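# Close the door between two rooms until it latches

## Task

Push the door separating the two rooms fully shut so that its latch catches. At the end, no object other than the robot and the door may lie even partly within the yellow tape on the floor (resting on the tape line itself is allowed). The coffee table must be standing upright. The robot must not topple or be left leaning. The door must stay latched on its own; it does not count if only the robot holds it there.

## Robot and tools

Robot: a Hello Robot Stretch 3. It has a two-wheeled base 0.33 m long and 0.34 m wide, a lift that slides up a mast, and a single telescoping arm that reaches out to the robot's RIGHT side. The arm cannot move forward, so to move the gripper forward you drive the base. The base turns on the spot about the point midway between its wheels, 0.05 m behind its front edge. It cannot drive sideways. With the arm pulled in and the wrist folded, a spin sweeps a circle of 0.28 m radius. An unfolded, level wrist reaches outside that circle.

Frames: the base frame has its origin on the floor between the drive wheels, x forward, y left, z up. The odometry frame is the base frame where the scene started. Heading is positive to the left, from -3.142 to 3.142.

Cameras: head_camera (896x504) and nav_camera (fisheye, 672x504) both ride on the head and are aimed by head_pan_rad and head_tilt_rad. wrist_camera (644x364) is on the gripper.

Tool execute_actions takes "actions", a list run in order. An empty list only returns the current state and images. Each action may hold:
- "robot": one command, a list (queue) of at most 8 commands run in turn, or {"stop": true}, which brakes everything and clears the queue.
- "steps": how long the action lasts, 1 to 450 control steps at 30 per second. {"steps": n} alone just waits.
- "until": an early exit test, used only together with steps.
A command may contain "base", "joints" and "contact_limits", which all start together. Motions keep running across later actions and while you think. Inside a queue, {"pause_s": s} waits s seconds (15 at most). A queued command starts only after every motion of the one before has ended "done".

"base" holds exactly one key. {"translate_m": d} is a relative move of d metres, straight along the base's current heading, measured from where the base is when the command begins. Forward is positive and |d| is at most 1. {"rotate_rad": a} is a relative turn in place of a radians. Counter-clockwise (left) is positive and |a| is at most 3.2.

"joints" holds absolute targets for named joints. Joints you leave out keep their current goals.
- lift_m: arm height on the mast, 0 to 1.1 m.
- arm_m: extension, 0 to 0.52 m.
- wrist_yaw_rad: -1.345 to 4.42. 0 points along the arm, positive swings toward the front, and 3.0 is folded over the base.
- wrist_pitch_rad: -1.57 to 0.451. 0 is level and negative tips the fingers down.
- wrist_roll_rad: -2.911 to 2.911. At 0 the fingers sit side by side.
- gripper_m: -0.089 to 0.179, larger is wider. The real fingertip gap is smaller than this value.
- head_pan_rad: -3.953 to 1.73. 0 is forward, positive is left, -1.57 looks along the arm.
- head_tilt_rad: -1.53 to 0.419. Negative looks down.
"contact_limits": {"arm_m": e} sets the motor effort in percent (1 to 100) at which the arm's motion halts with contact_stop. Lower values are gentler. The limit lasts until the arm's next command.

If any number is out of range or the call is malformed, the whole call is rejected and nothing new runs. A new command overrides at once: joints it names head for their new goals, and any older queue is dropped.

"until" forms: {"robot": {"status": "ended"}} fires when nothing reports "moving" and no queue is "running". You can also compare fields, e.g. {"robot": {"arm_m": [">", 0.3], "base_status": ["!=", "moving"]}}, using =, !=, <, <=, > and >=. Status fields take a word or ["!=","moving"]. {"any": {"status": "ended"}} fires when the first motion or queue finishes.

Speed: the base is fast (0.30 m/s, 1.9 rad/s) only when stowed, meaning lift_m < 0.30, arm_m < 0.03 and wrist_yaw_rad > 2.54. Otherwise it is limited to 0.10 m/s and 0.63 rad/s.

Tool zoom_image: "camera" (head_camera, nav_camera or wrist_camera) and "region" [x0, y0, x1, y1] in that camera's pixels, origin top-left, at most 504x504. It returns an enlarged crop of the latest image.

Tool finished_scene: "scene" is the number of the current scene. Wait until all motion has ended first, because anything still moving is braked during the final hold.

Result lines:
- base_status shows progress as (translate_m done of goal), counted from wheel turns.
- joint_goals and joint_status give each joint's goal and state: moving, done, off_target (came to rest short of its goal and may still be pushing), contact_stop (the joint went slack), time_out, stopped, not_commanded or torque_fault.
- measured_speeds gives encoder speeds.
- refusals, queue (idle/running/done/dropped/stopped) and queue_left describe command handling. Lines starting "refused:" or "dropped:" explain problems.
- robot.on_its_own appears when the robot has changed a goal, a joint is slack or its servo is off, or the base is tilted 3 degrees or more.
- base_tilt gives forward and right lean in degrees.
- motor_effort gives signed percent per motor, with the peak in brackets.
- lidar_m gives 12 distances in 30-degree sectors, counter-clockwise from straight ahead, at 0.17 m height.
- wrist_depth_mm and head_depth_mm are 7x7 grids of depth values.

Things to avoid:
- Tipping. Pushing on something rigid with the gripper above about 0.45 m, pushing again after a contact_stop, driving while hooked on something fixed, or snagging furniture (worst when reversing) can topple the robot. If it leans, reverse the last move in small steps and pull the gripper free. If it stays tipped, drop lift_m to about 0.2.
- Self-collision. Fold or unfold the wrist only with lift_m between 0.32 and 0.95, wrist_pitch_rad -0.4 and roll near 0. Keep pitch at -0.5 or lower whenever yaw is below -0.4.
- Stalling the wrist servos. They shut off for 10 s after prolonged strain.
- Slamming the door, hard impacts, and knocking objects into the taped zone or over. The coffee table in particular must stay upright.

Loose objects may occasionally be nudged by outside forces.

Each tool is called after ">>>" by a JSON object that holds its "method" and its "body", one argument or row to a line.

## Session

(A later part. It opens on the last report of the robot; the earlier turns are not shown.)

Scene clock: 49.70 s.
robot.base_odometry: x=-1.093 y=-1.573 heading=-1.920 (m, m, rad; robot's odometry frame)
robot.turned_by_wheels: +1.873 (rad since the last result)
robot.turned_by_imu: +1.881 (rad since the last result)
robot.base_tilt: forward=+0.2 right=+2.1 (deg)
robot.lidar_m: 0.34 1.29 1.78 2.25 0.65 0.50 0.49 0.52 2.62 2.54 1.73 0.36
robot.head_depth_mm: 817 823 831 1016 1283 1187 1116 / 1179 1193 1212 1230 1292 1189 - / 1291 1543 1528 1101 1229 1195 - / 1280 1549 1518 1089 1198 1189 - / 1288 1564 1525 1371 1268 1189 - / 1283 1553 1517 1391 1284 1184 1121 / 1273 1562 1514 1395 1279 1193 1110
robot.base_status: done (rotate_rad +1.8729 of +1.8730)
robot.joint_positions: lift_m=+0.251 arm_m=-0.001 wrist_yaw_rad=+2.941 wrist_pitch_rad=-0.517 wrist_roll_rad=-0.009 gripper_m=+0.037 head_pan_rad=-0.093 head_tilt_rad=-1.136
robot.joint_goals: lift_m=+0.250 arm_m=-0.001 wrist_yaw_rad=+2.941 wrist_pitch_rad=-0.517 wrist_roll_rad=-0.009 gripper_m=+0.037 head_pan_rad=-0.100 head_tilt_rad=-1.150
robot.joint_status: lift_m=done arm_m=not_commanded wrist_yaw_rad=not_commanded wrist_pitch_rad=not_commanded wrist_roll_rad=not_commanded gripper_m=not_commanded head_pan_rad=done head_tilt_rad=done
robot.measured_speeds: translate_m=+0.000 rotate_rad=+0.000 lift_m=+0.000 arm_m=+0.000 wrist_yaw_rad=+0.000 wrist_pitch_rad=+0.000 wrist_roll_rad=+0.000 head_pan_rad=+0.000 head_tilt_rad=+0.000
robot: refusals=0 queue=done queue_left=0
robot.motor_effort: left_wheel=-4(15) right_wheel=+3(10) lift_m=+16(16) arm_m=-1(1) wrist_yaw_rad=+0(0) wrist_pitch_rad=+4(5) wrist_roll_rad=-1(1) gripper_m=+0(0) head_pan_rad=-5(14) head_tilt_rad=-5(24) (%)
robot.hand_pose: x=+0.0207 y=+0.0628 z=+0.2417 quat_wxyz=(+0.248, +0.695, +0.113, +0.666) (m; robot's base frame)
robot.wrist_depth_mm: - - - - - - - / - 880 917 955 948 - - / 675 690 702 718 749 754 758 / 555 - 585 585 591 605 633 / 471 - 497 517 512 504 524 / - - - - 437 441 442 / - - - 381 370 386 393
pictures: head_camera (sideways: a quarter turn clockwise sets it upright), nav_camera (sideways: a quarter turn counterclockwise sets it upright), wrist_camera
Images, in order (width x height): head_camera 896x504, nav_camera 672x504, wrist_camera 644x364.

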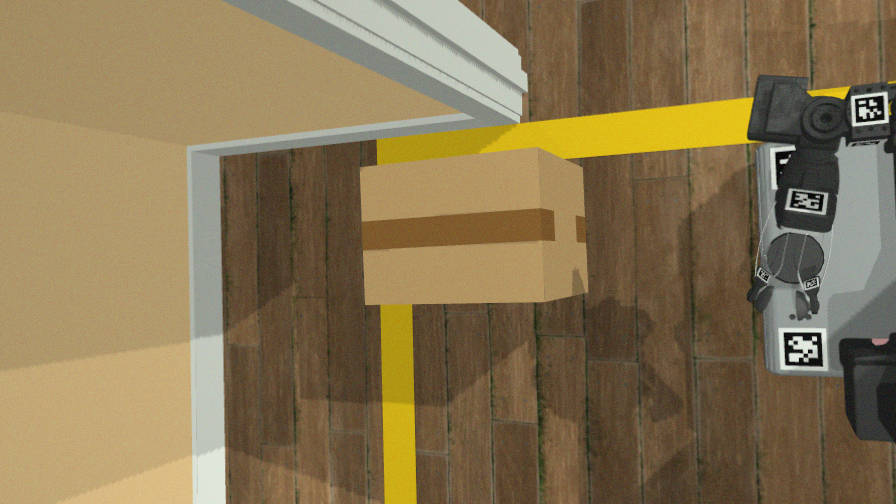

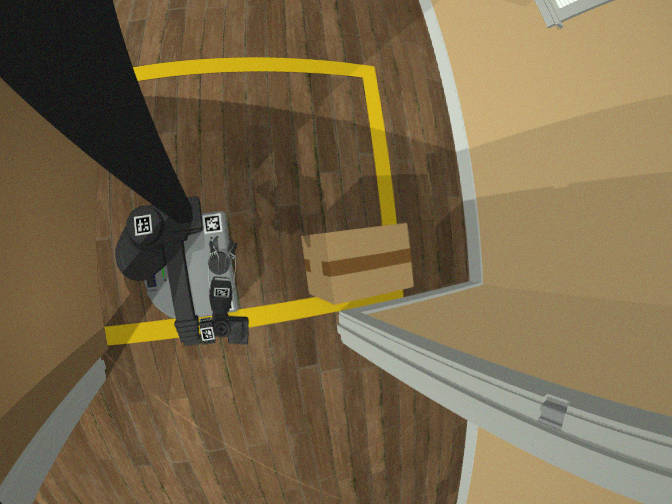

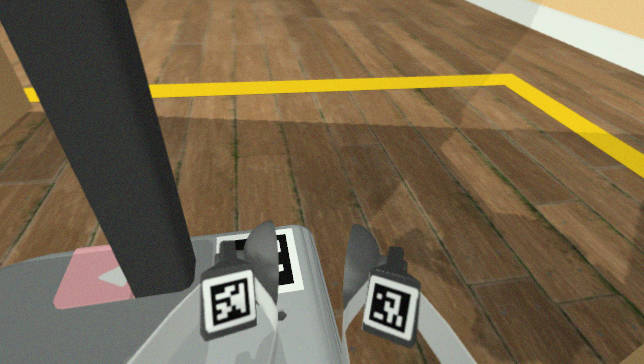

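>>> {"method": "execute_actions", "body": {
  "actions": [
    {"robot":[{"base":{"translate_m":0.24},"joints":{"lift_m":0.33,"head_pan_rad":-0.1,"head_tilt_rad":-1.0}},{"base":{"translate_m":0.55}}],"steps":450,"until":{"robot":{"status":"ended"}}}
  ]
}}

Scene clock: 61.27 s.
robot.base_odometry: x=-1.363 y=-2.315 heading=-1.921 (m, m, rad; robot's odometry frame)
robot.turned_by_wheels: -0.001 (rad since the last result)
robot.turned_by_imu: -0.013 (rad since the last result)
robot.base_tilt: forward=+0.4 right=+2.1 (deg)
robot.lidar_m: - - 0.69 1.75 2.33 1.31 1.28 0.39 0.30 0.29 0.15 -
robot.head_depth_mm: 404 478 585 733 833 842 863 / 402 477 584 755 1021 1171 1097 / 401 473 580 751 1008 960 876 / 399 472 576 744 1034 953 877 / 396 470 573 737 1035 1178 1102 / 395 467 569 733 1020 1220 1112 / 394 463 565 726 1008 1214 1110
robot.base_status: off_target (translate_m +0.5498 of +0.5500)
robot.joint_positions: lift_m=+0.329 arm_m=-0.001 wrist_yaw_rad=+2.941 wrist_pitch_rad=-0.518 wrist_roll_rad=-0.009 gripper_m=+0.037 head_pan_rad=-0.093 head_tilt_rad=-0.998
robot.joint_goals: lift_m=+0.330 arm_m=-0.001 wrist_yaw_rad=+2.941 wrist_pitch_rad=-0.518 wrist_roll_rad=-0.009 gripper_m=+0.037 head_pan_rad=-0.100 head_tilt_rad=-1.000
robot.joint_status: lift_m=done arm_m=not_commanded wrist_yaw_rad=not_commanded wrist_pitch_rad=not_commanded wrist_roll_rad=not_commanded gripper_m=not_commanded head_pan_rad=done head_tilt_rad=done
robot.measured_speeds: translate_m=+0.000 rotate_rad=+0.000 lift_m=+0.000 arm_m=+0.000 wrist_yaw_rad=+0.000 wrist_pitch_rad=+0.000 wrist_roll_rad=+0.000 head_pan_rad=+0.000 head_tilt_rad=+0.000
robot: refusals=0 queue=done queue_left=0
robot.on_its_own: right_wheel is at rest, and its effort (+32) is outside its rest range (-18 to +18)
robot.motor_effort: left_wheel=+13(34) right_wheel=+32(42) lift_m=+57(62) arm_m=-1(1) wrist_yaw_rad=+0(1) wrist_pitch_rad=+4(4) wrist_roll_rad=-1(1) gripper_m=+0(1) head_pan_rad=-4(6) head_tilt_rad=-1(10) (%)
robot.hand_pose: x=+0.0207 y=+0.0627 z=+0.3202 quat_wxyz=(+0.248, +0.695, +0.113, +0.665) (m; robot's base frame)
robot.wrist_depth_mm: - - - - 869 580 437 / 966 - - - 885 577 442 / 805 847 811 902 832 606 443 / 659 - 692 696 730 591 450 / 566 - 613 605 600 565 461 / 499 500 - 521 529 534 207 / 455 - - 458 172 180 183
pictures: head_camera (sideways: a quarter turn clockwise sets it upright), nav_camera (sideways: a quarter turn counterclockwise sets it upright), wrist_camera
Images, in order (width x height): head_camera 896x504, nav_camera 672x504, wrist_camera 644x364.

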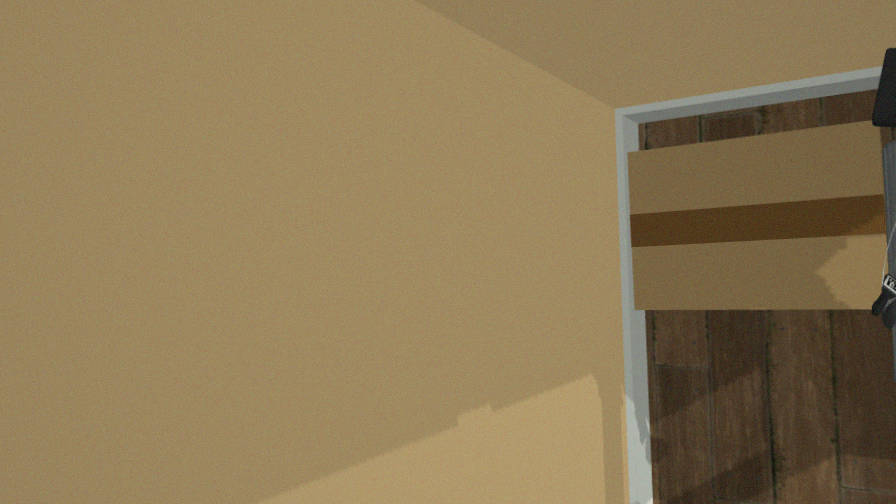

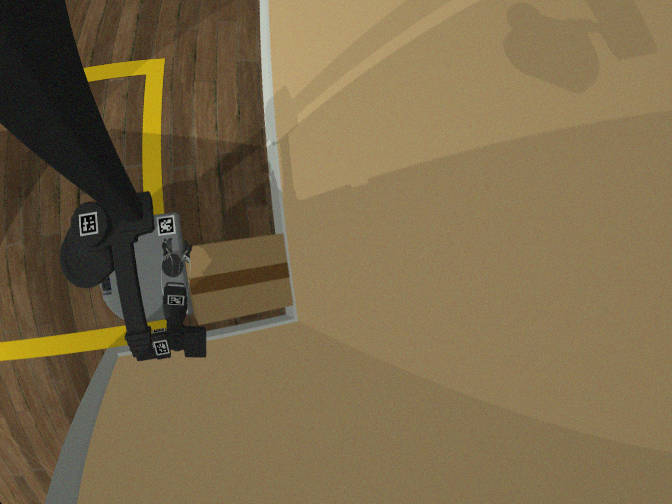

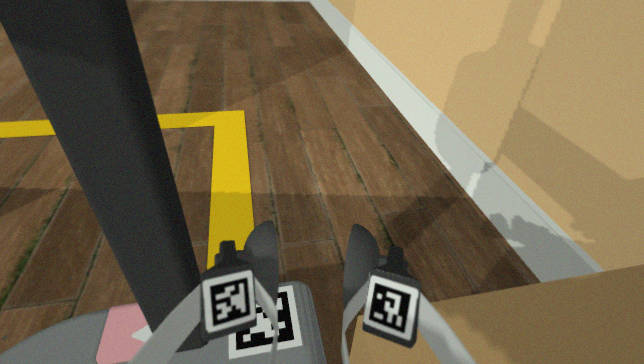

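>>> {"method": "execute_actions", "body": {
  "actions": [
    {"robot":{"base":{"translate_m":-0.3},"joints":{"lift_m":0.25,"head_pan_rad":-0.1,"head_tilt_rad":-1.2}},"steps":450,"until":{"robot":{"status":"ended"}}}
  ]
}}

Scene clock: 64.47 s.
robot.base_odometry: x=-1.261 y=-2.033 heading=-1.920 (m, m, rad; robot's odometry frame)
robot.turned_by_wheels: +0.001 (rad since the last result)
robot.turned_by_imu: +0.001 (rad since the last result)
robot.base_tilt: forward=+0.5 right=+2.1 (deg)
robot.lidar_m: 0.35 0.78 1.06 2.25 2.33 1.01 0.98 1.04 2.63 0.28 0.30 0.36
robot.head_depth_mm: 765 817 837 854 868 882 1108 / 806 996 1195 1237 1228 1183 1123 / 798 991 1145 1064 1250 1211 - / 793 988 1136 1068 1250 1201 - / 790 978 1218 1356 1270 1198 - / 788 976 1269 1360 1268 1175 - / 785 972 1260 1362 1273 1179 1127
robot.base_status: done (translate_m -0.3000 of -0.3000)
robot.joint_positions: lift_m=+0.251 arm_m=-0.001 wrist_yaw_rad=+2.941 wrist_pitch_rad=-0.518 wrist_roll_rad=-0.009 gripper_m=+0.037 head_pan_rad=-0.093 head_tilt_rad=-1.186
robot.joint_goals: lift_m=+0.250 arm_m=-0.001 wrist_yaw_rad=+2.941 wrist_pitch_rad=-0.518 wrist_roll_rad=-0.009 gripper_m=+0.037 head_pan_rad=-0.100 head_tilt_rad=-1.200
robot.joint_status: lift_m=done arm_m=not_commanded wrist_yaw_rad=not_commanded wrist_pitch_rad=not_commanded wrist_roll_rad=not_commanded gripper_m=not_commanded head_pan_rad=done head_tilt_rad=done
robot.measured_speeds: translate_m=+0.000 rotate_rad=+0.000 lift_m=+0.000 arm_m=+0.000 wrist_yaw_rad=+0.000 wrist_pitch_rad=+0.000 wrist_roll_rad=+0.000 head_pan_rad=+0.000 head_tilt_rad=+0.000
robot: refusals=0 queue=done queue_left=0
robot.motor_effort: left_wheel=-2(12) right_wheel=+2(33) lift_m=+16(60) arm_m=-1(1) wrist_yaw_rad=+1(0) wrist_pitch_rad=+5(4) wrist_roll_rad=-1(1) gripper_m=+0(1) head_pan_rad=-3(4) head_tilt_rad=-5(14) (%)
robot.hand_pose: x=+0.0207 y=+0.0627 z=+0.2416 quat_wxyz=(+0.248, +0.695, +0.113, +0.665) (m; robot's base frame)
robot.wrist_depth_mm: - - - - - 931 719 / 772 892 901 944 926 900 725 / 674 694 703 706 751 755 702 / 552 - 574 592 603 601 615 / 483 - 506 519 510 518 527 / - - - - 445 432 453 / - - - 379 372 386 386
pictures: head_camera (sideways: a quarter turn clockwise sets it upright), nav_camera (sideways: a quarter turn counterclockwise sets it upright), wrist_camera
Images, in order (width x height): head_camera 896x504, nav_camera 672x504, wrist_camera 644x364.

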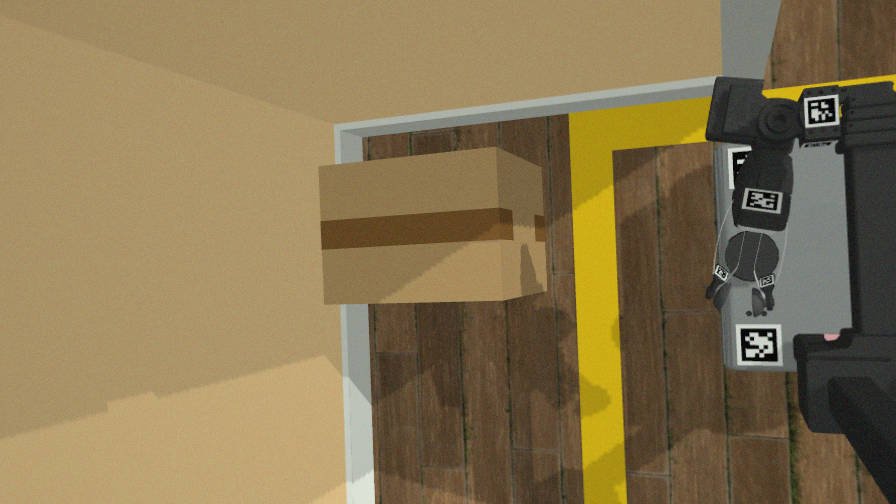

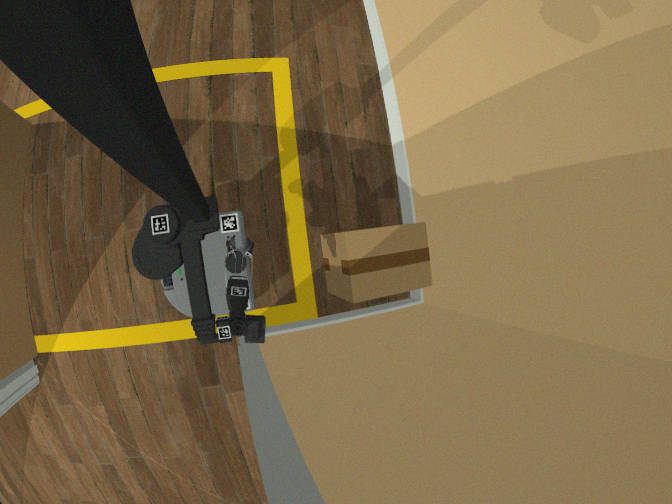

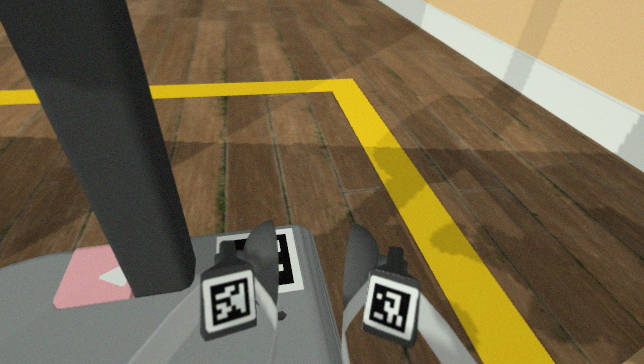

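>>> {"method": "execute_actions", "body": {
  "actions": [
    {"robot":[{"base":{"translate_m":-0.3},"joints":{"head_pan_rad":0.3,"head_tilt_rad":-0.9}},{"base":{"rotate_rad":1.923}},{"base":{"translate_m":1.0}},{"base":{"translate_m":0.25}},{"base":{"rotate_rad":1.792}}],"steps":450,"until":{"robot":{"status":"ended"}}}
  ]
}}

Scene clock: 93.40 s.
robot.base_odometry: x=+0.092 y=-1.747 heading=+1.795 (m, m, rad; robot's odometry frame)
robot.turned_by_wheels: +3.715 (rad since the last result)
robot.turned_by_imu: +3.733 (rad since the last result)
robot.base_tilt: forward=+0.4 right=+2.2 (deg)
robot.lidar_m: 1.96 0.49 1.22 1.57 1.53 1.49 1.44 1.09 1.07 1.03 1.51 2.29
robot.head_depth_mm: 2165 2279 1906 1611 1409 1257 1132 / 2000 2224 1882 1610 1419 1264 1134 / 1807 2094 1900 1618 1405 1258 1130 / 1691 1940 1877 1642 1412 1249 1128 / 1567 1777 1842 1576 1149 1231 1129 / 451 493 573 761 1338 1262 1118 / 420 538 699 1520 1409 1247 1127
robot.base_status: done (rotate_rad +1.7919 of +1.7920)
robot.joint_positions: lift_m=+0.251 arm_m=-0.001 wrist_yaw_rad=+2.941 wrist_pitch_rad=-0.518 wrist_roll_rad=-0.009 gripper_m=+0.037 head_pan_rad=+0.293 head_tilt_rad=-0.901
robot.joint_goals: lift_m=+0.250 arm_m=-0.001 wrist_yaw_rad=+2.941 wrist_pitch_rad=-0.518 wrist_roll_rad=-0.009 gripper_m=+0.037 head_pan_rad=+0.300 head_tilt_rad=-0.900
robot.joint_status: lift_m=done arm_m=not_commanded wrist_yaw_rad=not_commanded wrist_pitch_rad=not_commanded wrist_roll_rad=not_commanded gripper_m=not_commanded head_pan_rad=done head_tilt_rad=done
robot.measured_speeds: translate_m=+0.000 rotate_rad=+0.000 lift_m=+0.000 arm_m=+0.000 wrist_yaw_rad=+0.000 wrist_pitch_rad=+0.000 wrist_roll_rad=+0.000 head_pan_rad=+0.000 head_tilt_rad=+0.000
robot: refusals=0 queue=done queue_left=0
robot.motor_effort: left_wheel=-4(15) right_wheel=+2(9) lift_m=+16(16) arm_m=-2(1) wrist_yaw_rad=+0(0) wrist_pitch_rad=+4(4) wrist_roll_rad=-1(1) gripper_m=+0(1) head_pan_rad=+4(33) head_tilt_rad=+0(14) (%)
robot.hand_pose: x=+0.0207 y=+0.0627 z=+0.2416 quat_wxyz=(+0.248, +0.695, +0.113, +0.665) (m; robot's base frame)
robot.wrist_depth_mm: - - - - - - 494 / 800 846 899 894 912 920 424 / 664 691 707 707 738 725 433 / 556 - 565 580 598 596 577 / 472 - 498 506 500 508 516 / - - - - 443 441 447 / - - - 376 373 388 395
pictures: head_camera (sideways: a quarter turn clockwise sets it upright), nav_camera (sideways: a quarter turn counterclockwise sets it upright), wrist_camera
Images, in order (width x height): head_camera 896x504, nav_camera 672x504, wrist_camera 644x364.

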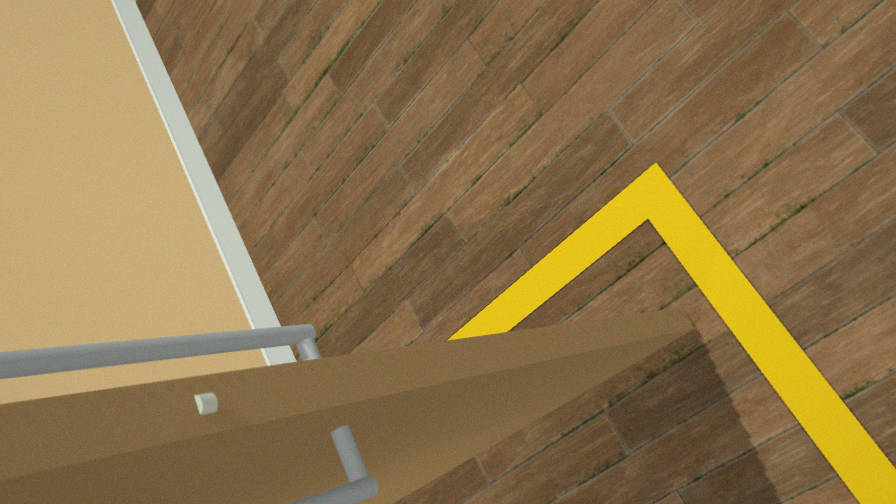

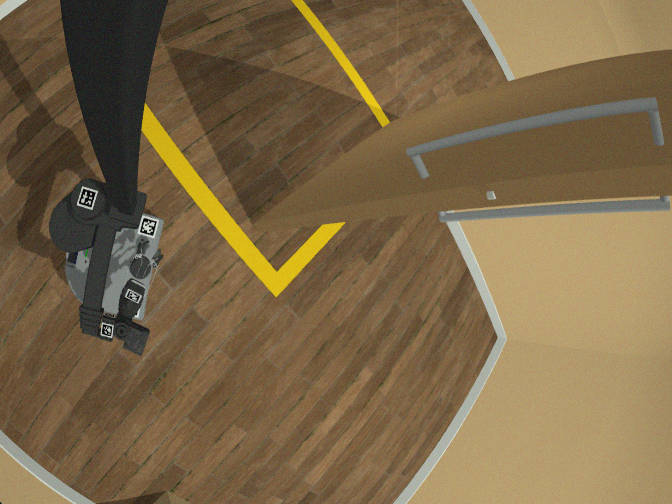

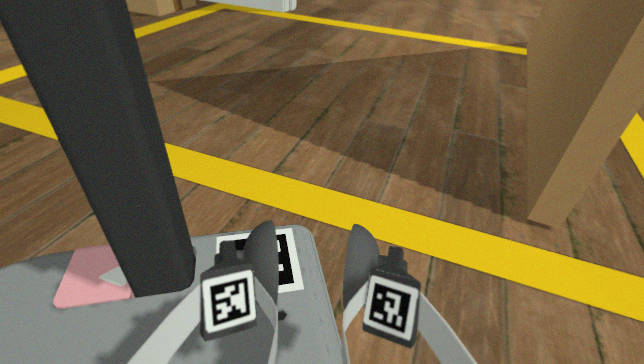

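>>> {"method": "execute_actions", "body": {
  "actions": [
    {"robot":[{"base":{"rotate_rad":-0.087},"joints":{"head_pan_rad":0.0,"head_tilt_rad":-1.0}},{"base":{"translate_m":0.65}},{"base":{"rotate_rad":1.084}},{"base":{"translate_m":0.45}},{"base":{"rotate_rad":1.187}}],"steps":450,"until":{"robot":{"status":"ended"}}}
  ]
}}

Scene clock: 106.83 s.
robot.base_odometry: x=-0.420 y=-0.949 heading=-2.304 (m, m, rad; robot's odometry frame)
robot.turned_by_wheels: +2.184 (rad since the last result)
robot.turned_by_imu: +2.197 (rad since the last result)
robot.base_tilt: forward=+0.3 right=+2.2 (deg)
robot.lidar_m: 0.31 0.31 0.35 1.85 1.83 1.78 1.74 1.72 0.87 0.71 0.67 0.37
robot.head_depth_mm: 301 357 446 593 885 1230 1122 / 296 346 428 562 818 1205 1120 / 293 335 411 535 759 1178 1116 / 289 325 396 507 710 1169 1116 / - 316 383 486 666 1055 1107 / - 307 369 465 627 959 1110 / - 301 357 445 591 880 1114
robot.base_status: done (rotate_rad +1.1869 of +1.1870)
robot.joint_positions: lift_m=+0.251 arm_m=-0.001 wrist_yaw_rad=+2.941 wrist_pitch_rad=-0.518 wrist_roll_rad=-0.009 gripper_m=+0.037 head_pan_rad=+0.007 head_tilt_rad=-0.989
robot.joint_goals: lift_m=+0.250 arm_m=-0.001 wrist_yaw_rad=+2.941 wrist_pitch_rad=-0.518 wrist_roll_rad=-0.009 gripper_m=+0.037 head_pan_rad=+0.000 head_tilt_rad=-1.000
robot.joint_status: lift_m=done arm_m=not_commanded wrist_yaw_rad=not_commanded wrist_pitch_rad=not_commanded wrist_roll_rad=not_commanded gripper_m=not_commanded head_pan_rad=done head_tilt_rad=done
robot.measured_speeds: translate_m=+0.000 rotate_rad=+0.000 lift_m=+0.000 arm_m=+0.000 wrist_yaw_rad=+0.000 wrist_pitch_rad=+0.000 wrist_roll_rad=+0.000 head_pan_rad=+0.000 head_tilt_rad=+0.000
robot: refusals=0 queue=done queue_left=0
robot.motor_effort: left_wheel=-4(15) right_wheel=+3(8) lift_m=+16(16) arm_m=-2(2) wrist_yaw_rad=+0(0) wrist_pitch_rad=+5(4) wrist_roll_rad=-1(1) gripper_m=+0(1) head_pan_rad=-4(32) head_tilt_rad=-5(11) (%)
robot.hand_pose: x=+0.0207 y=+0.0626 z=+0.2416 quat_wxyz=(+0.248, +0.695, +0.113, +0.665) (m; robot's base frame)
robot.wrist_depth_mm: - - - - 417 319 261 / 770 877 930 953 434 337 271 / 659 672 701 726 464 350 282 / 549 - 566 594 485 365 290 / 469 - 505 507 484 381 300 / - - - - 443 401 314 / - - - 373 373 383 328
pictures: head_camera (sideways: a quarter turn clockwise sets it upright), nav_camera (sideways: a quarter turn counterclockwise sets it upright), wrist_camera
Images, in order (width x height): head_camera 896x504, nav_camera 672x504, wrist_camera 644x364.

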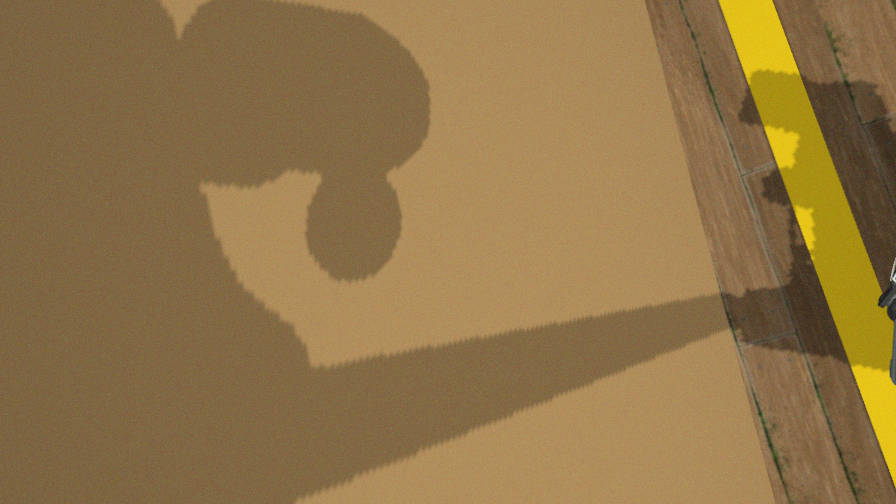

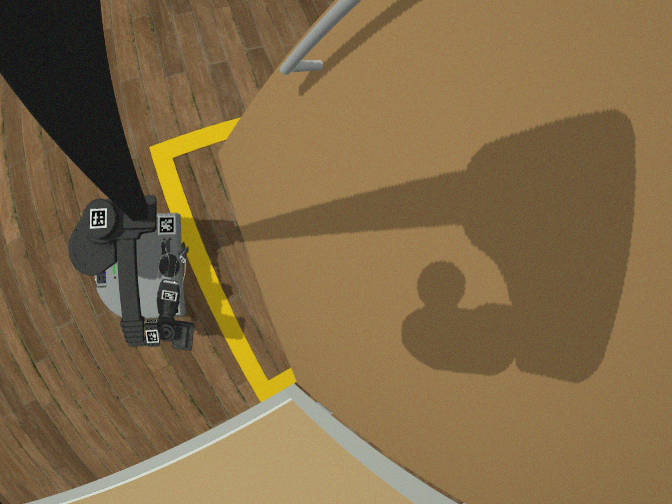

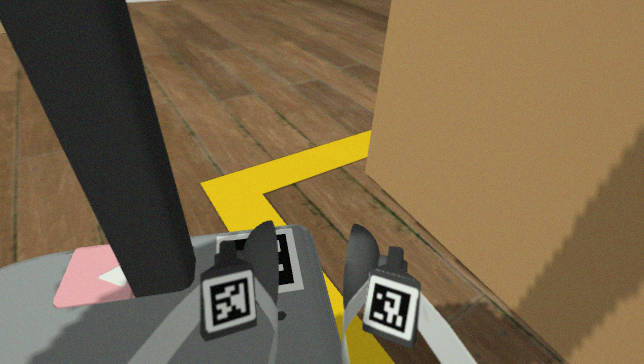

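>>> {"method": "execute_actions", "body": {
  "actions": [
    {"robot":[{"base":{"translate_m":0.2},"joints":{"lift_m":0.33,"head_pan_rad":0.0,"head_tilt_rad":-1.1}},{"base":{"translate_m":0.2}}],"steps":450,"until":{"robot":{"status":"ended"}}}
  ]
}}

Scene clock: 113.33 s.
robot.base_odometry: x=-0.688 y=-1.247 heading=-2.304 (m, m, rad; robot's odometry frame)
robot.turned_by_wheels: +0.000 (rad since the last result)
robot.turned_by_imu: +0.007 (rad since the last result)
robot.base_tilt: forward=+0.4 right=+2.1 (deg)
robot.lidar_m: - 0.15 0.19 1.99 1.72 2.10 2.12 1.37 0.69 0.40 0.17 0.15
robot.head_depth_mm: - - - - 303 502 1100 / - - - - 312 540 1131 / - - - - 325 586 1137 / - - - - 327 637 1145 / - - - - 332 704 - / - - - - 343 775 1119 / - - - - 356 867 1103
robot.base_status: done (translate_m +0.2000 of +0.2000)
robot.joint_positions: lift_m=+0.329 arm_m=-0.001 wrist_yaw_rad=+2.943 wrist_pitch_rad=-0.518 wrist_roll_rad=-0.009 gripper_m=+0.037 head_pan_rad=+0.005 head_tilt_rad=-1.089
robot.joint_goals: lift_m=+0.330 arm_m=-0.001 wrist_yaw_rad=+2.943 wrist_pitch_rad=-0.518 wrist_roll_rad=-0.009 gripper_m=+0.037 head_pan_rad=+0.000 head_tilt_rad=-1.100
robot.joint_status: lift_m=done arm_m=not_commanded wrist_yaw_rad=not_commanded wrist_pitch_rad=not_commanded wrist_roll_rad=not_commanded gripper_m=not_commanded head_pan_rad=done head_tilt_rad=done
robot.measured_speeds: translate_m=+0.000 rotate_rad=+0.000 lift_m=+0.000 arm_m=+0.000 wrist_yaw_rad=+0.000 wrist_pitch_rad=+0.000 wrist_roll_rad=+0.000 head_pan_rad=+0.000 head_tilt_rad=+0.000
robot: refusals=0 queue=done queue_left=0
robot.motor_effort: left_wheel=-2(100) right_wheel=+1(6) lift_m=+58(62) arm_m=-2(2) wrist_yaw_rad=-1(4) wrist_pitch_rad=+5(4) wrist_roll_rad=-1(1) gripper_m=-1(2) head_pan_rad=-4(5) head_tilt_rad=-4(14) (%)
robot.hand_pose: x=+0.0204 y=+0.0627 z=+0.3202 quat_wxyz=(+0.248, +0.695, +0.114, +0.666) (m; robot's base frame)
robot.wrist_depth_mm: - - - - 282 177 129 / 967 - - - 288 180 130 / 792 - 830 830 290 181 132 / 655 - 682 683 300 182 132 / 563 - 601 586 300 185 134 / 494 502 - 533 262 189 135 / 457 - - 454 349 191 136
pictures: head_camera (sideways: a quarter turn clockwise sets it upright), nav_camera (sideways: a quarter turn counterclockwise sets it upright), wrist_camera
Images, in order (width x height): head_camera 896x504, nav_camera 672x504, wrist_camera 644x364.

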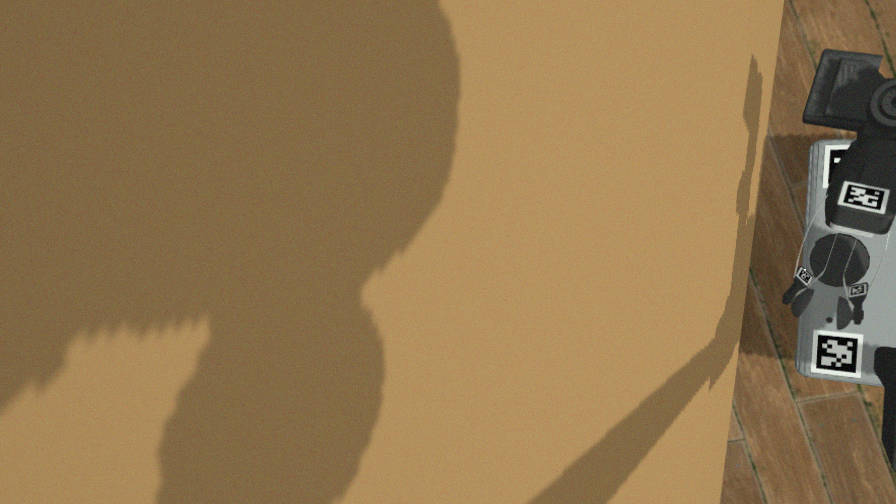

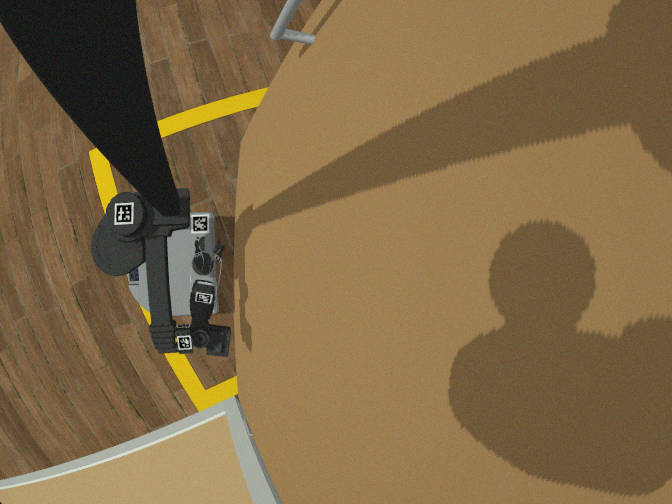

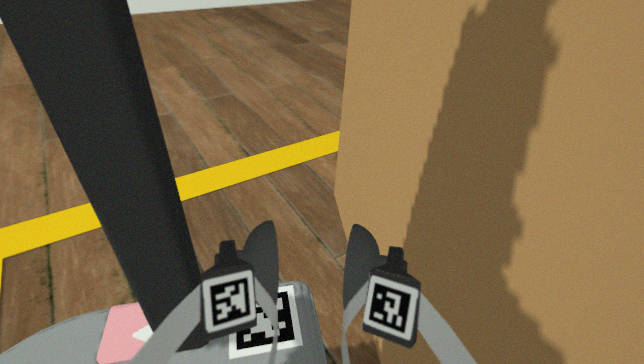

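>>> {"method": "execute_actions", "body": {
  "actions": [
    {"robot":[{"base":{"rotate_rad":-0.314},"joints":{"gripper_m":0.0,"wrist_yaw_rad":3.0,"head_pan_rad":0.0,"head_tilt_rad":-1.1}},{"base":{"translate_m":0.2}},{"base":{"rotate_rad":-0.436}},{"base":{"translate_m":0.17}}],"steps":450,"until":{"robot":{"status":"ended"}}}
  ]
}}

Scene clock: 126.63 s.
robot.base_odometry: x=-1.030 y=-1.361 heading=-3.054 (m, m, rad; robot's odometry frame)
robot.turned_by_wheels: -0.750 (rad since the last result)
robot.turned_by_imu: -0.743 (rad since the last result)
robot.base_tilt: forward=+0.2 right=+2.2 (deg)
robot.lidar_m: - 0.16 0.23 1.48 1.96 2.25 2.06 2.46 1.38 0.39 0.18 0.15
robot.head_depth_mm: - - - - 327 580 1111 / - - - - 340 640 1128 / - - - - 345 714 1136 / - - - - 357 813 1141 / - - - - 380 940 - / - - - - 406 1115 1112 / - - - 302 435 1158 1108
robot.base_status: done (translate_m +0.1700 of +0.1700)
robot.joint_positions: lift_m=+0.329 arm_m=-0.001 wrist_yaw_rad=+3.000 wrist_pitch_rad=-0.518 wrist_roll_rad=-0.009 gripper_m=+0.000 head_pan_rad=+0.001 head_tilt_rad=-1.095
robot.joint_goals: lift_m=+0.330 arm_m=-0.001 wrist_yaw_rad=+3.000 wrist_pitch_rad=-0.518 wrist_roll_rad=-0.009 gripper_m=+0.000 head_pan_rad=+0.000 head_tilt_rad=-1.100
robot.joint_status: lift_m=done arm_m=not_commanded wrist_yaw_rad=done wrist_pitch_rad=not_commanded wrist_roll_rad=not_commanded gripper_m=done head_pan_rad=done head_tilt_rad=done
robot.measured_speeds: translate_m=+0.000 rotate_rad=+0.000 lift_m=+0.000 arm_m=+0.000 wrist_yaw_rad=+0.000 wrist_pitch_rad=+0.000 wrist_roll_rad=+0.000 head_pan_rad=+0.000 head_tilt_rad=+0.000
robot: refusals=0 queue=done queue_left=0
robot.motor_effort: left_wheel=+0(100) right_wheel=+1(4) lift_m=+56(58) arm_m=-2(2) wrist_yaw_rad=+1(1) wrist_pitch_rad=+5(5) wrist_roll_rad=-1(1) gripper_m=-2(82) head_pan_rad=-1(1) head_tilt_rad=-2(2) (%)
robot.hand_pose: x=+0.0086 y=+0.0647 z=+0.3202 quat_wxyz=(+0.229, +0.691, +0.134, +0.672) (m; robot's base frame)
robot.wrist_depth_mm: - - - - 447 249 170 / - - - - 441 245 170 / 812 - 851 860 441 244 168 / 661 664 707 724 434 245 168 / 570 571 586 624 439 244 168 / 486 510 - - 393 241 169 / - - - - 369 241 168
pictures: head_camera (sideways: a quarter turn clockwise sets it upright), nav_camera (sideways: a quarter turn counterclockwise sets it upright), wrist_camera
Images, in order (width x height): head_camera 896x504, nav_camera 672x504, wrist_camera 644x364.

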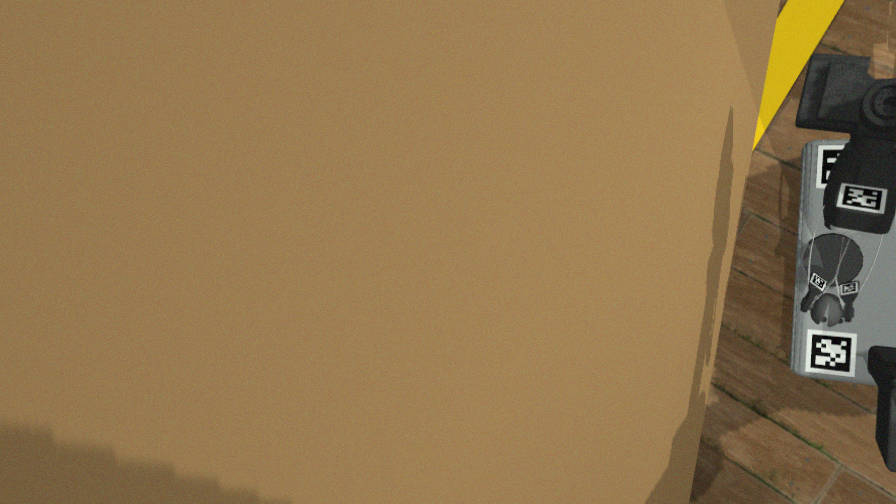

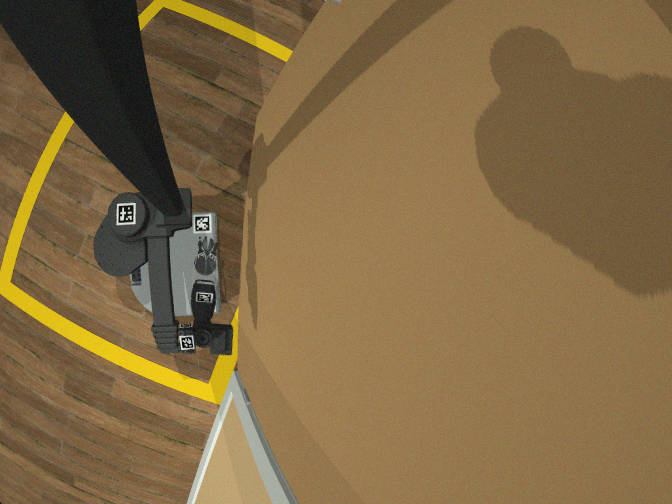

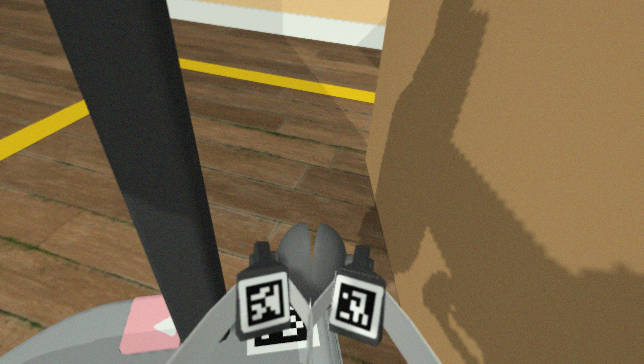

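>>> {"method": "execute_actions", "body": {
  "actions": [
    {"robot":[{"base":{"translate_m":-0.3},"joints":{"lift_m":0.26,"head_pan_rad":-0.8,"head_tilt_rad":-1.0}},{"base":{"rotate_rad":1.134}},{"base":{"translate_m":0.47}},{"base":{"rotate_rad":-1.62},"joints":{"head_pan_rad":0.0,"head_tilt_rad":-1.0}}],"steps":450,"until":{"robot":{"status":"ended"}}}
  ]
}}

Scene clock: 139.97 s.
robot.base_odometry: x=-0.892 y=-1.777 heading=+2.743 (m, m, rad; robot's odometry frame)
robot.turned_by_wheels: -0.486 (rad since the last result)
robot.turned_by_imu: -0.486 (rad since the last result)
robot.base_tilt: forward=+0.3 right=+2.2 (deg)
robot.lidar_m: 0.40 0.40 0.75 0.82 1.15 1.56 1.97 1.96 2.50 2.39 0.78 0.45
robot.head_depth_mm: 385 461 575 766 1136 1219 1124 / 377 448 556 732 1069 1218 1114 / 368 437 538 701 1003 1214 1115 / 361 425 522 673 949 1220 1112 / 353 415 506 648 902 1201 1119 / 346 406 490 624 852 1190 1108 / 340 395 477 600 809 1197 1109
robot.base_status: done (rotate_rad -1.6199 of -1.6200)
robot.joint_positions: lift_m=+0.261 arm_m=-0.001 wrist_yaw_rad=+3.000 wrist_pitch_rad=-0.518 wrist_roll_rad=-0.009 gripper_m=+0.000 head_pan_rad=-0.007 head_tilt_rad=-1.000
robot.joint_goals: lift_m=+0.260 arm_m=-0.001 wrist_yaw_rad=+3.000 wrist_pitch_rad=-0.518 wrist_roll_rad=-0.009 gripper_m=+0.000 head_pan_rad=+0.000 head_tilt_rad=-1.000
robot.joint_status: lift_m=done arm_m=not_commanded wrist_yaw_rad=done wrist_pitch_rad=not_commanded wrist_roll_rad=not_commanded gripper_m=done head_pan_rad=done head_tilt_rad=done
robot.measured_speeds: translate_m=+0.000 rotate_rad=+0.000 lift_m=+0.000 arm_m=+0.000 wrist_yaw_rad=+0.000 wrist_pitch_rad=+0.000 wrist_roll_rad=+0.000 head_pan_rad=+0.000 head_tilt_rad=+0.000
robot: refusals=0 queue=done queue_left=0
robot.motor_effort: left_wheel=+3(16) right_wheel=-1(7) lift_m=+16(57) arm_m=-3(2) wrist_yaw_rad=+0(0) wrist_pitch_rad=+5(4) wrist_roll_rad=+0(1) gripper_m=-2(2) head_pan_rad=+5(51) head_tilt_rad=+0(10) (%)
robot.hand_pose: x=+0.0086 y=+0.0647 z=+0.2516 quat_wxyz=(+0.229, +0.691, +0.134, +0.672) (m; robot's base frame)
robot.wrist_depth_mm: 937 - - - 743 763 353 / 871 - 899 903 826 783 359 / 681 - 729 737 755 750 373 / 572 564 588 596 618 497 382 / 485 483 511 525 513 492 398 / - - - - 450 459 403 / - - - - 390 397 390
pictures: head_camera (sideways: a quarter turn clockwise sets it upright), nav_camera (sideways: a quarter turn counterclockwise sets it upright), wrist_camera
Images, in order (width x height): head_camera 896x504, nav_camera 672x504, wrist_camera 644x364.

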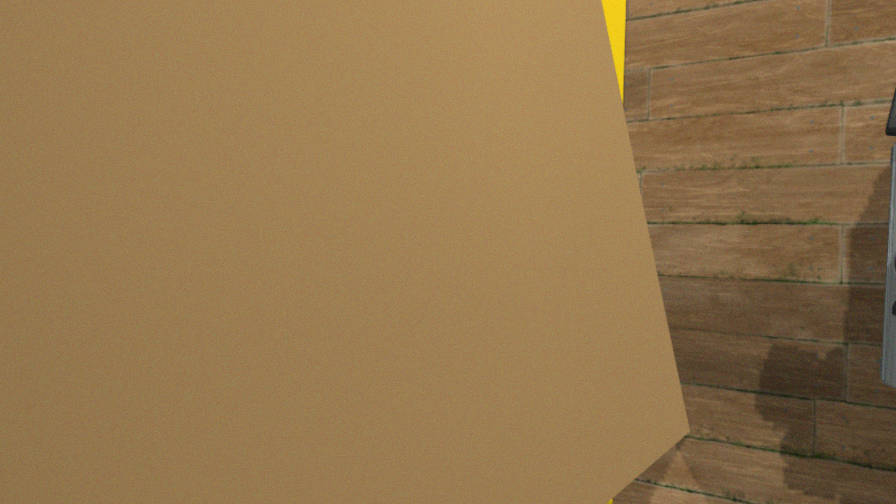

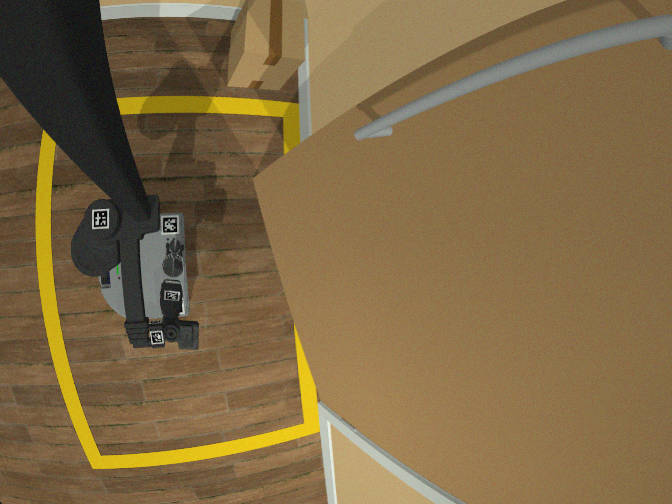

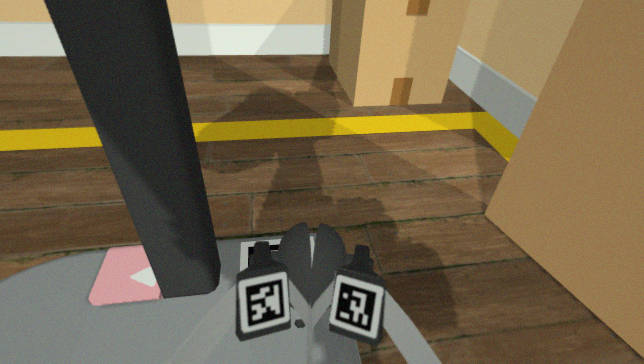

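>>> {"method": "execute_actions", "body": {
  "actions": [
    {"robot":[{"base":{"rotate_rad":-0.1}},{"base":{"translate_m":0.26},"joints":{"lift_m":0.33,"head_pan_rad":0.0,"head_tilt_rad":-1.15}},{"base":{"translate_m":0.13}}],"steps":450,"until":{"robot":{"status":"ended"}}}
  ]
}}

Scene clock: 149.23 s.
robot.base_odometry: x=-1.235 y=-1.590 heading=+2.643 (m, m, rad; robot's odometry frame)
robot.turned_by_wheels: -0.100 (rad since the last result)
robot.turned_by_imu: -0.093 (rad since the last result)
robot.base_tilt: forward=+0.2 right=+2.3 (deg)
robot.lidar_m: 0.16 0.15 0.19 0.37 0.77 1.49 2.36 2.28 2.75 1.19 0.26 0.16
robot.head_depth_mm: - - - 319 525 1176 1106 / - - - 315 499 1161 - / - - - 314 475 1160 - / - - - 306 454 1147 - / - - - 300 434 1095 - / - - - 298 416 1075 1128 / - - - - 399 976 1125
robot.base_status: done (translate_m +0.1300 of +0.1300)
robot.joint_positions: lift_m=+0.329 arm_m=-0.001 wrist_yaw_rad=+3.000 wrist_pitch_rad=-0.518 wrist_roll_rad=-0.009 gripper_m=+0.000 head_pan_rad=-0.005 head_tilt_rad=-1.139
robot.joint_goals: lift_m=+0.330 arm_m=-0.001 wrist_yaw_rad=+3.000 wrist_pitch_rad=-0.518 wrist_roll_rad=-0.009 gripper_m=+0.000 head_pan_rad=+0.000 head_tilt_rad=-1.150
robot.joint_status: lift_m=done arm_m=not_commanded wrist_yaw_rad=done wrist_pitch_rad=not_commanded wrist_roll_rad=not_commanded gripper_m=done head_pan_rad=done head_tilt_rad=done
robot.measured_speeds: translate_m=+0.000 rotate_rad=+0.000 lift_m=+0.000 arm_m=+0.000 wrist_yaw_rad=+0.000 wrist_pitch_rad=+0.000 wrist_roll_rad=+0.000 head_pan_rad=+0.000 head_tilt_rad=+0.000
robot: refusals=0 queue=done queue_left=0
robot.motor_effort: left_wheel=+0(100) right_wheel=+1(4) lift_m=+57(62) arm_m=-2(2) wrist_yaw_rad=+1(0) wrist_pitch_rad=+5(5) wrist_roll_rad=-1(1) gripper_m=-3(2) head_pan_rad=+2(4) head_tilt_rad=-5(14) (%)
robot.hand_pose: x=+0.0085 y=+0.0647 z=+0.3202 quat_wxyz=(+0.229, +0.691, +0.134, +0.672) (m; robot's base frame)
robot.wrist_depth_mm: 931 - 718 625 273 190 148 / - - 781 659 286 198 151 / 798 - 805 701 292 201 155 / 667 656 676 667 306 208 158 / 573 572 595 541 320 216 161 / 499 503 - - 322 221 164 / - - - - 317 230 170
pictures: head_camera (sideways: a quarter turn clockwise sets it upright), nav_camera (sideways: a quarter turn counterclockwise sets it upright), wrist_camera
Images, in order (width x height): head_camera 896x504, nav_camera 672x504, wrist_camera 644x364.

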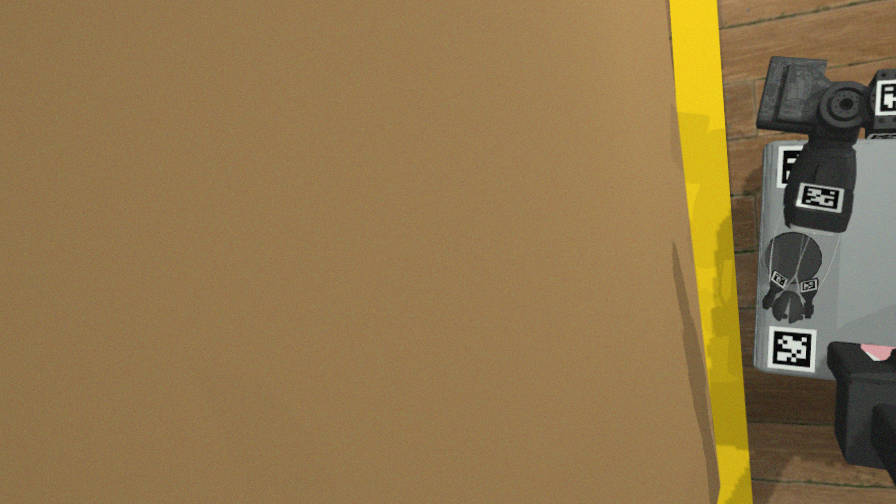

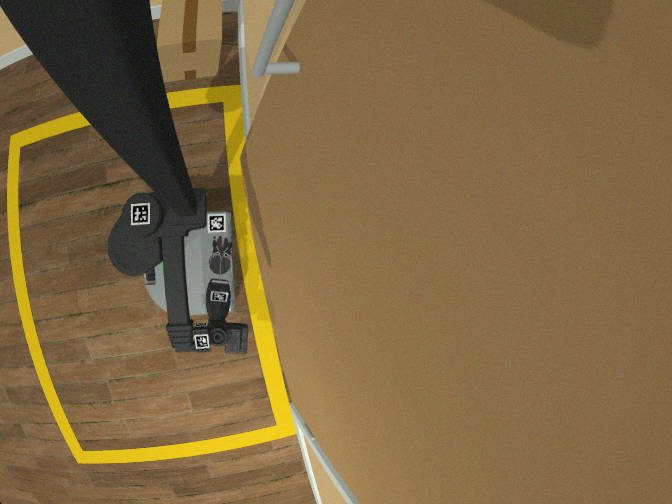

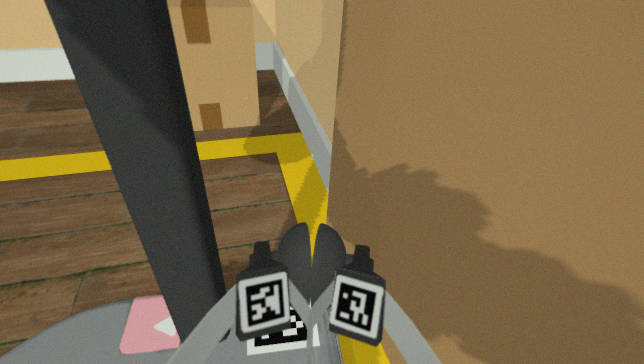

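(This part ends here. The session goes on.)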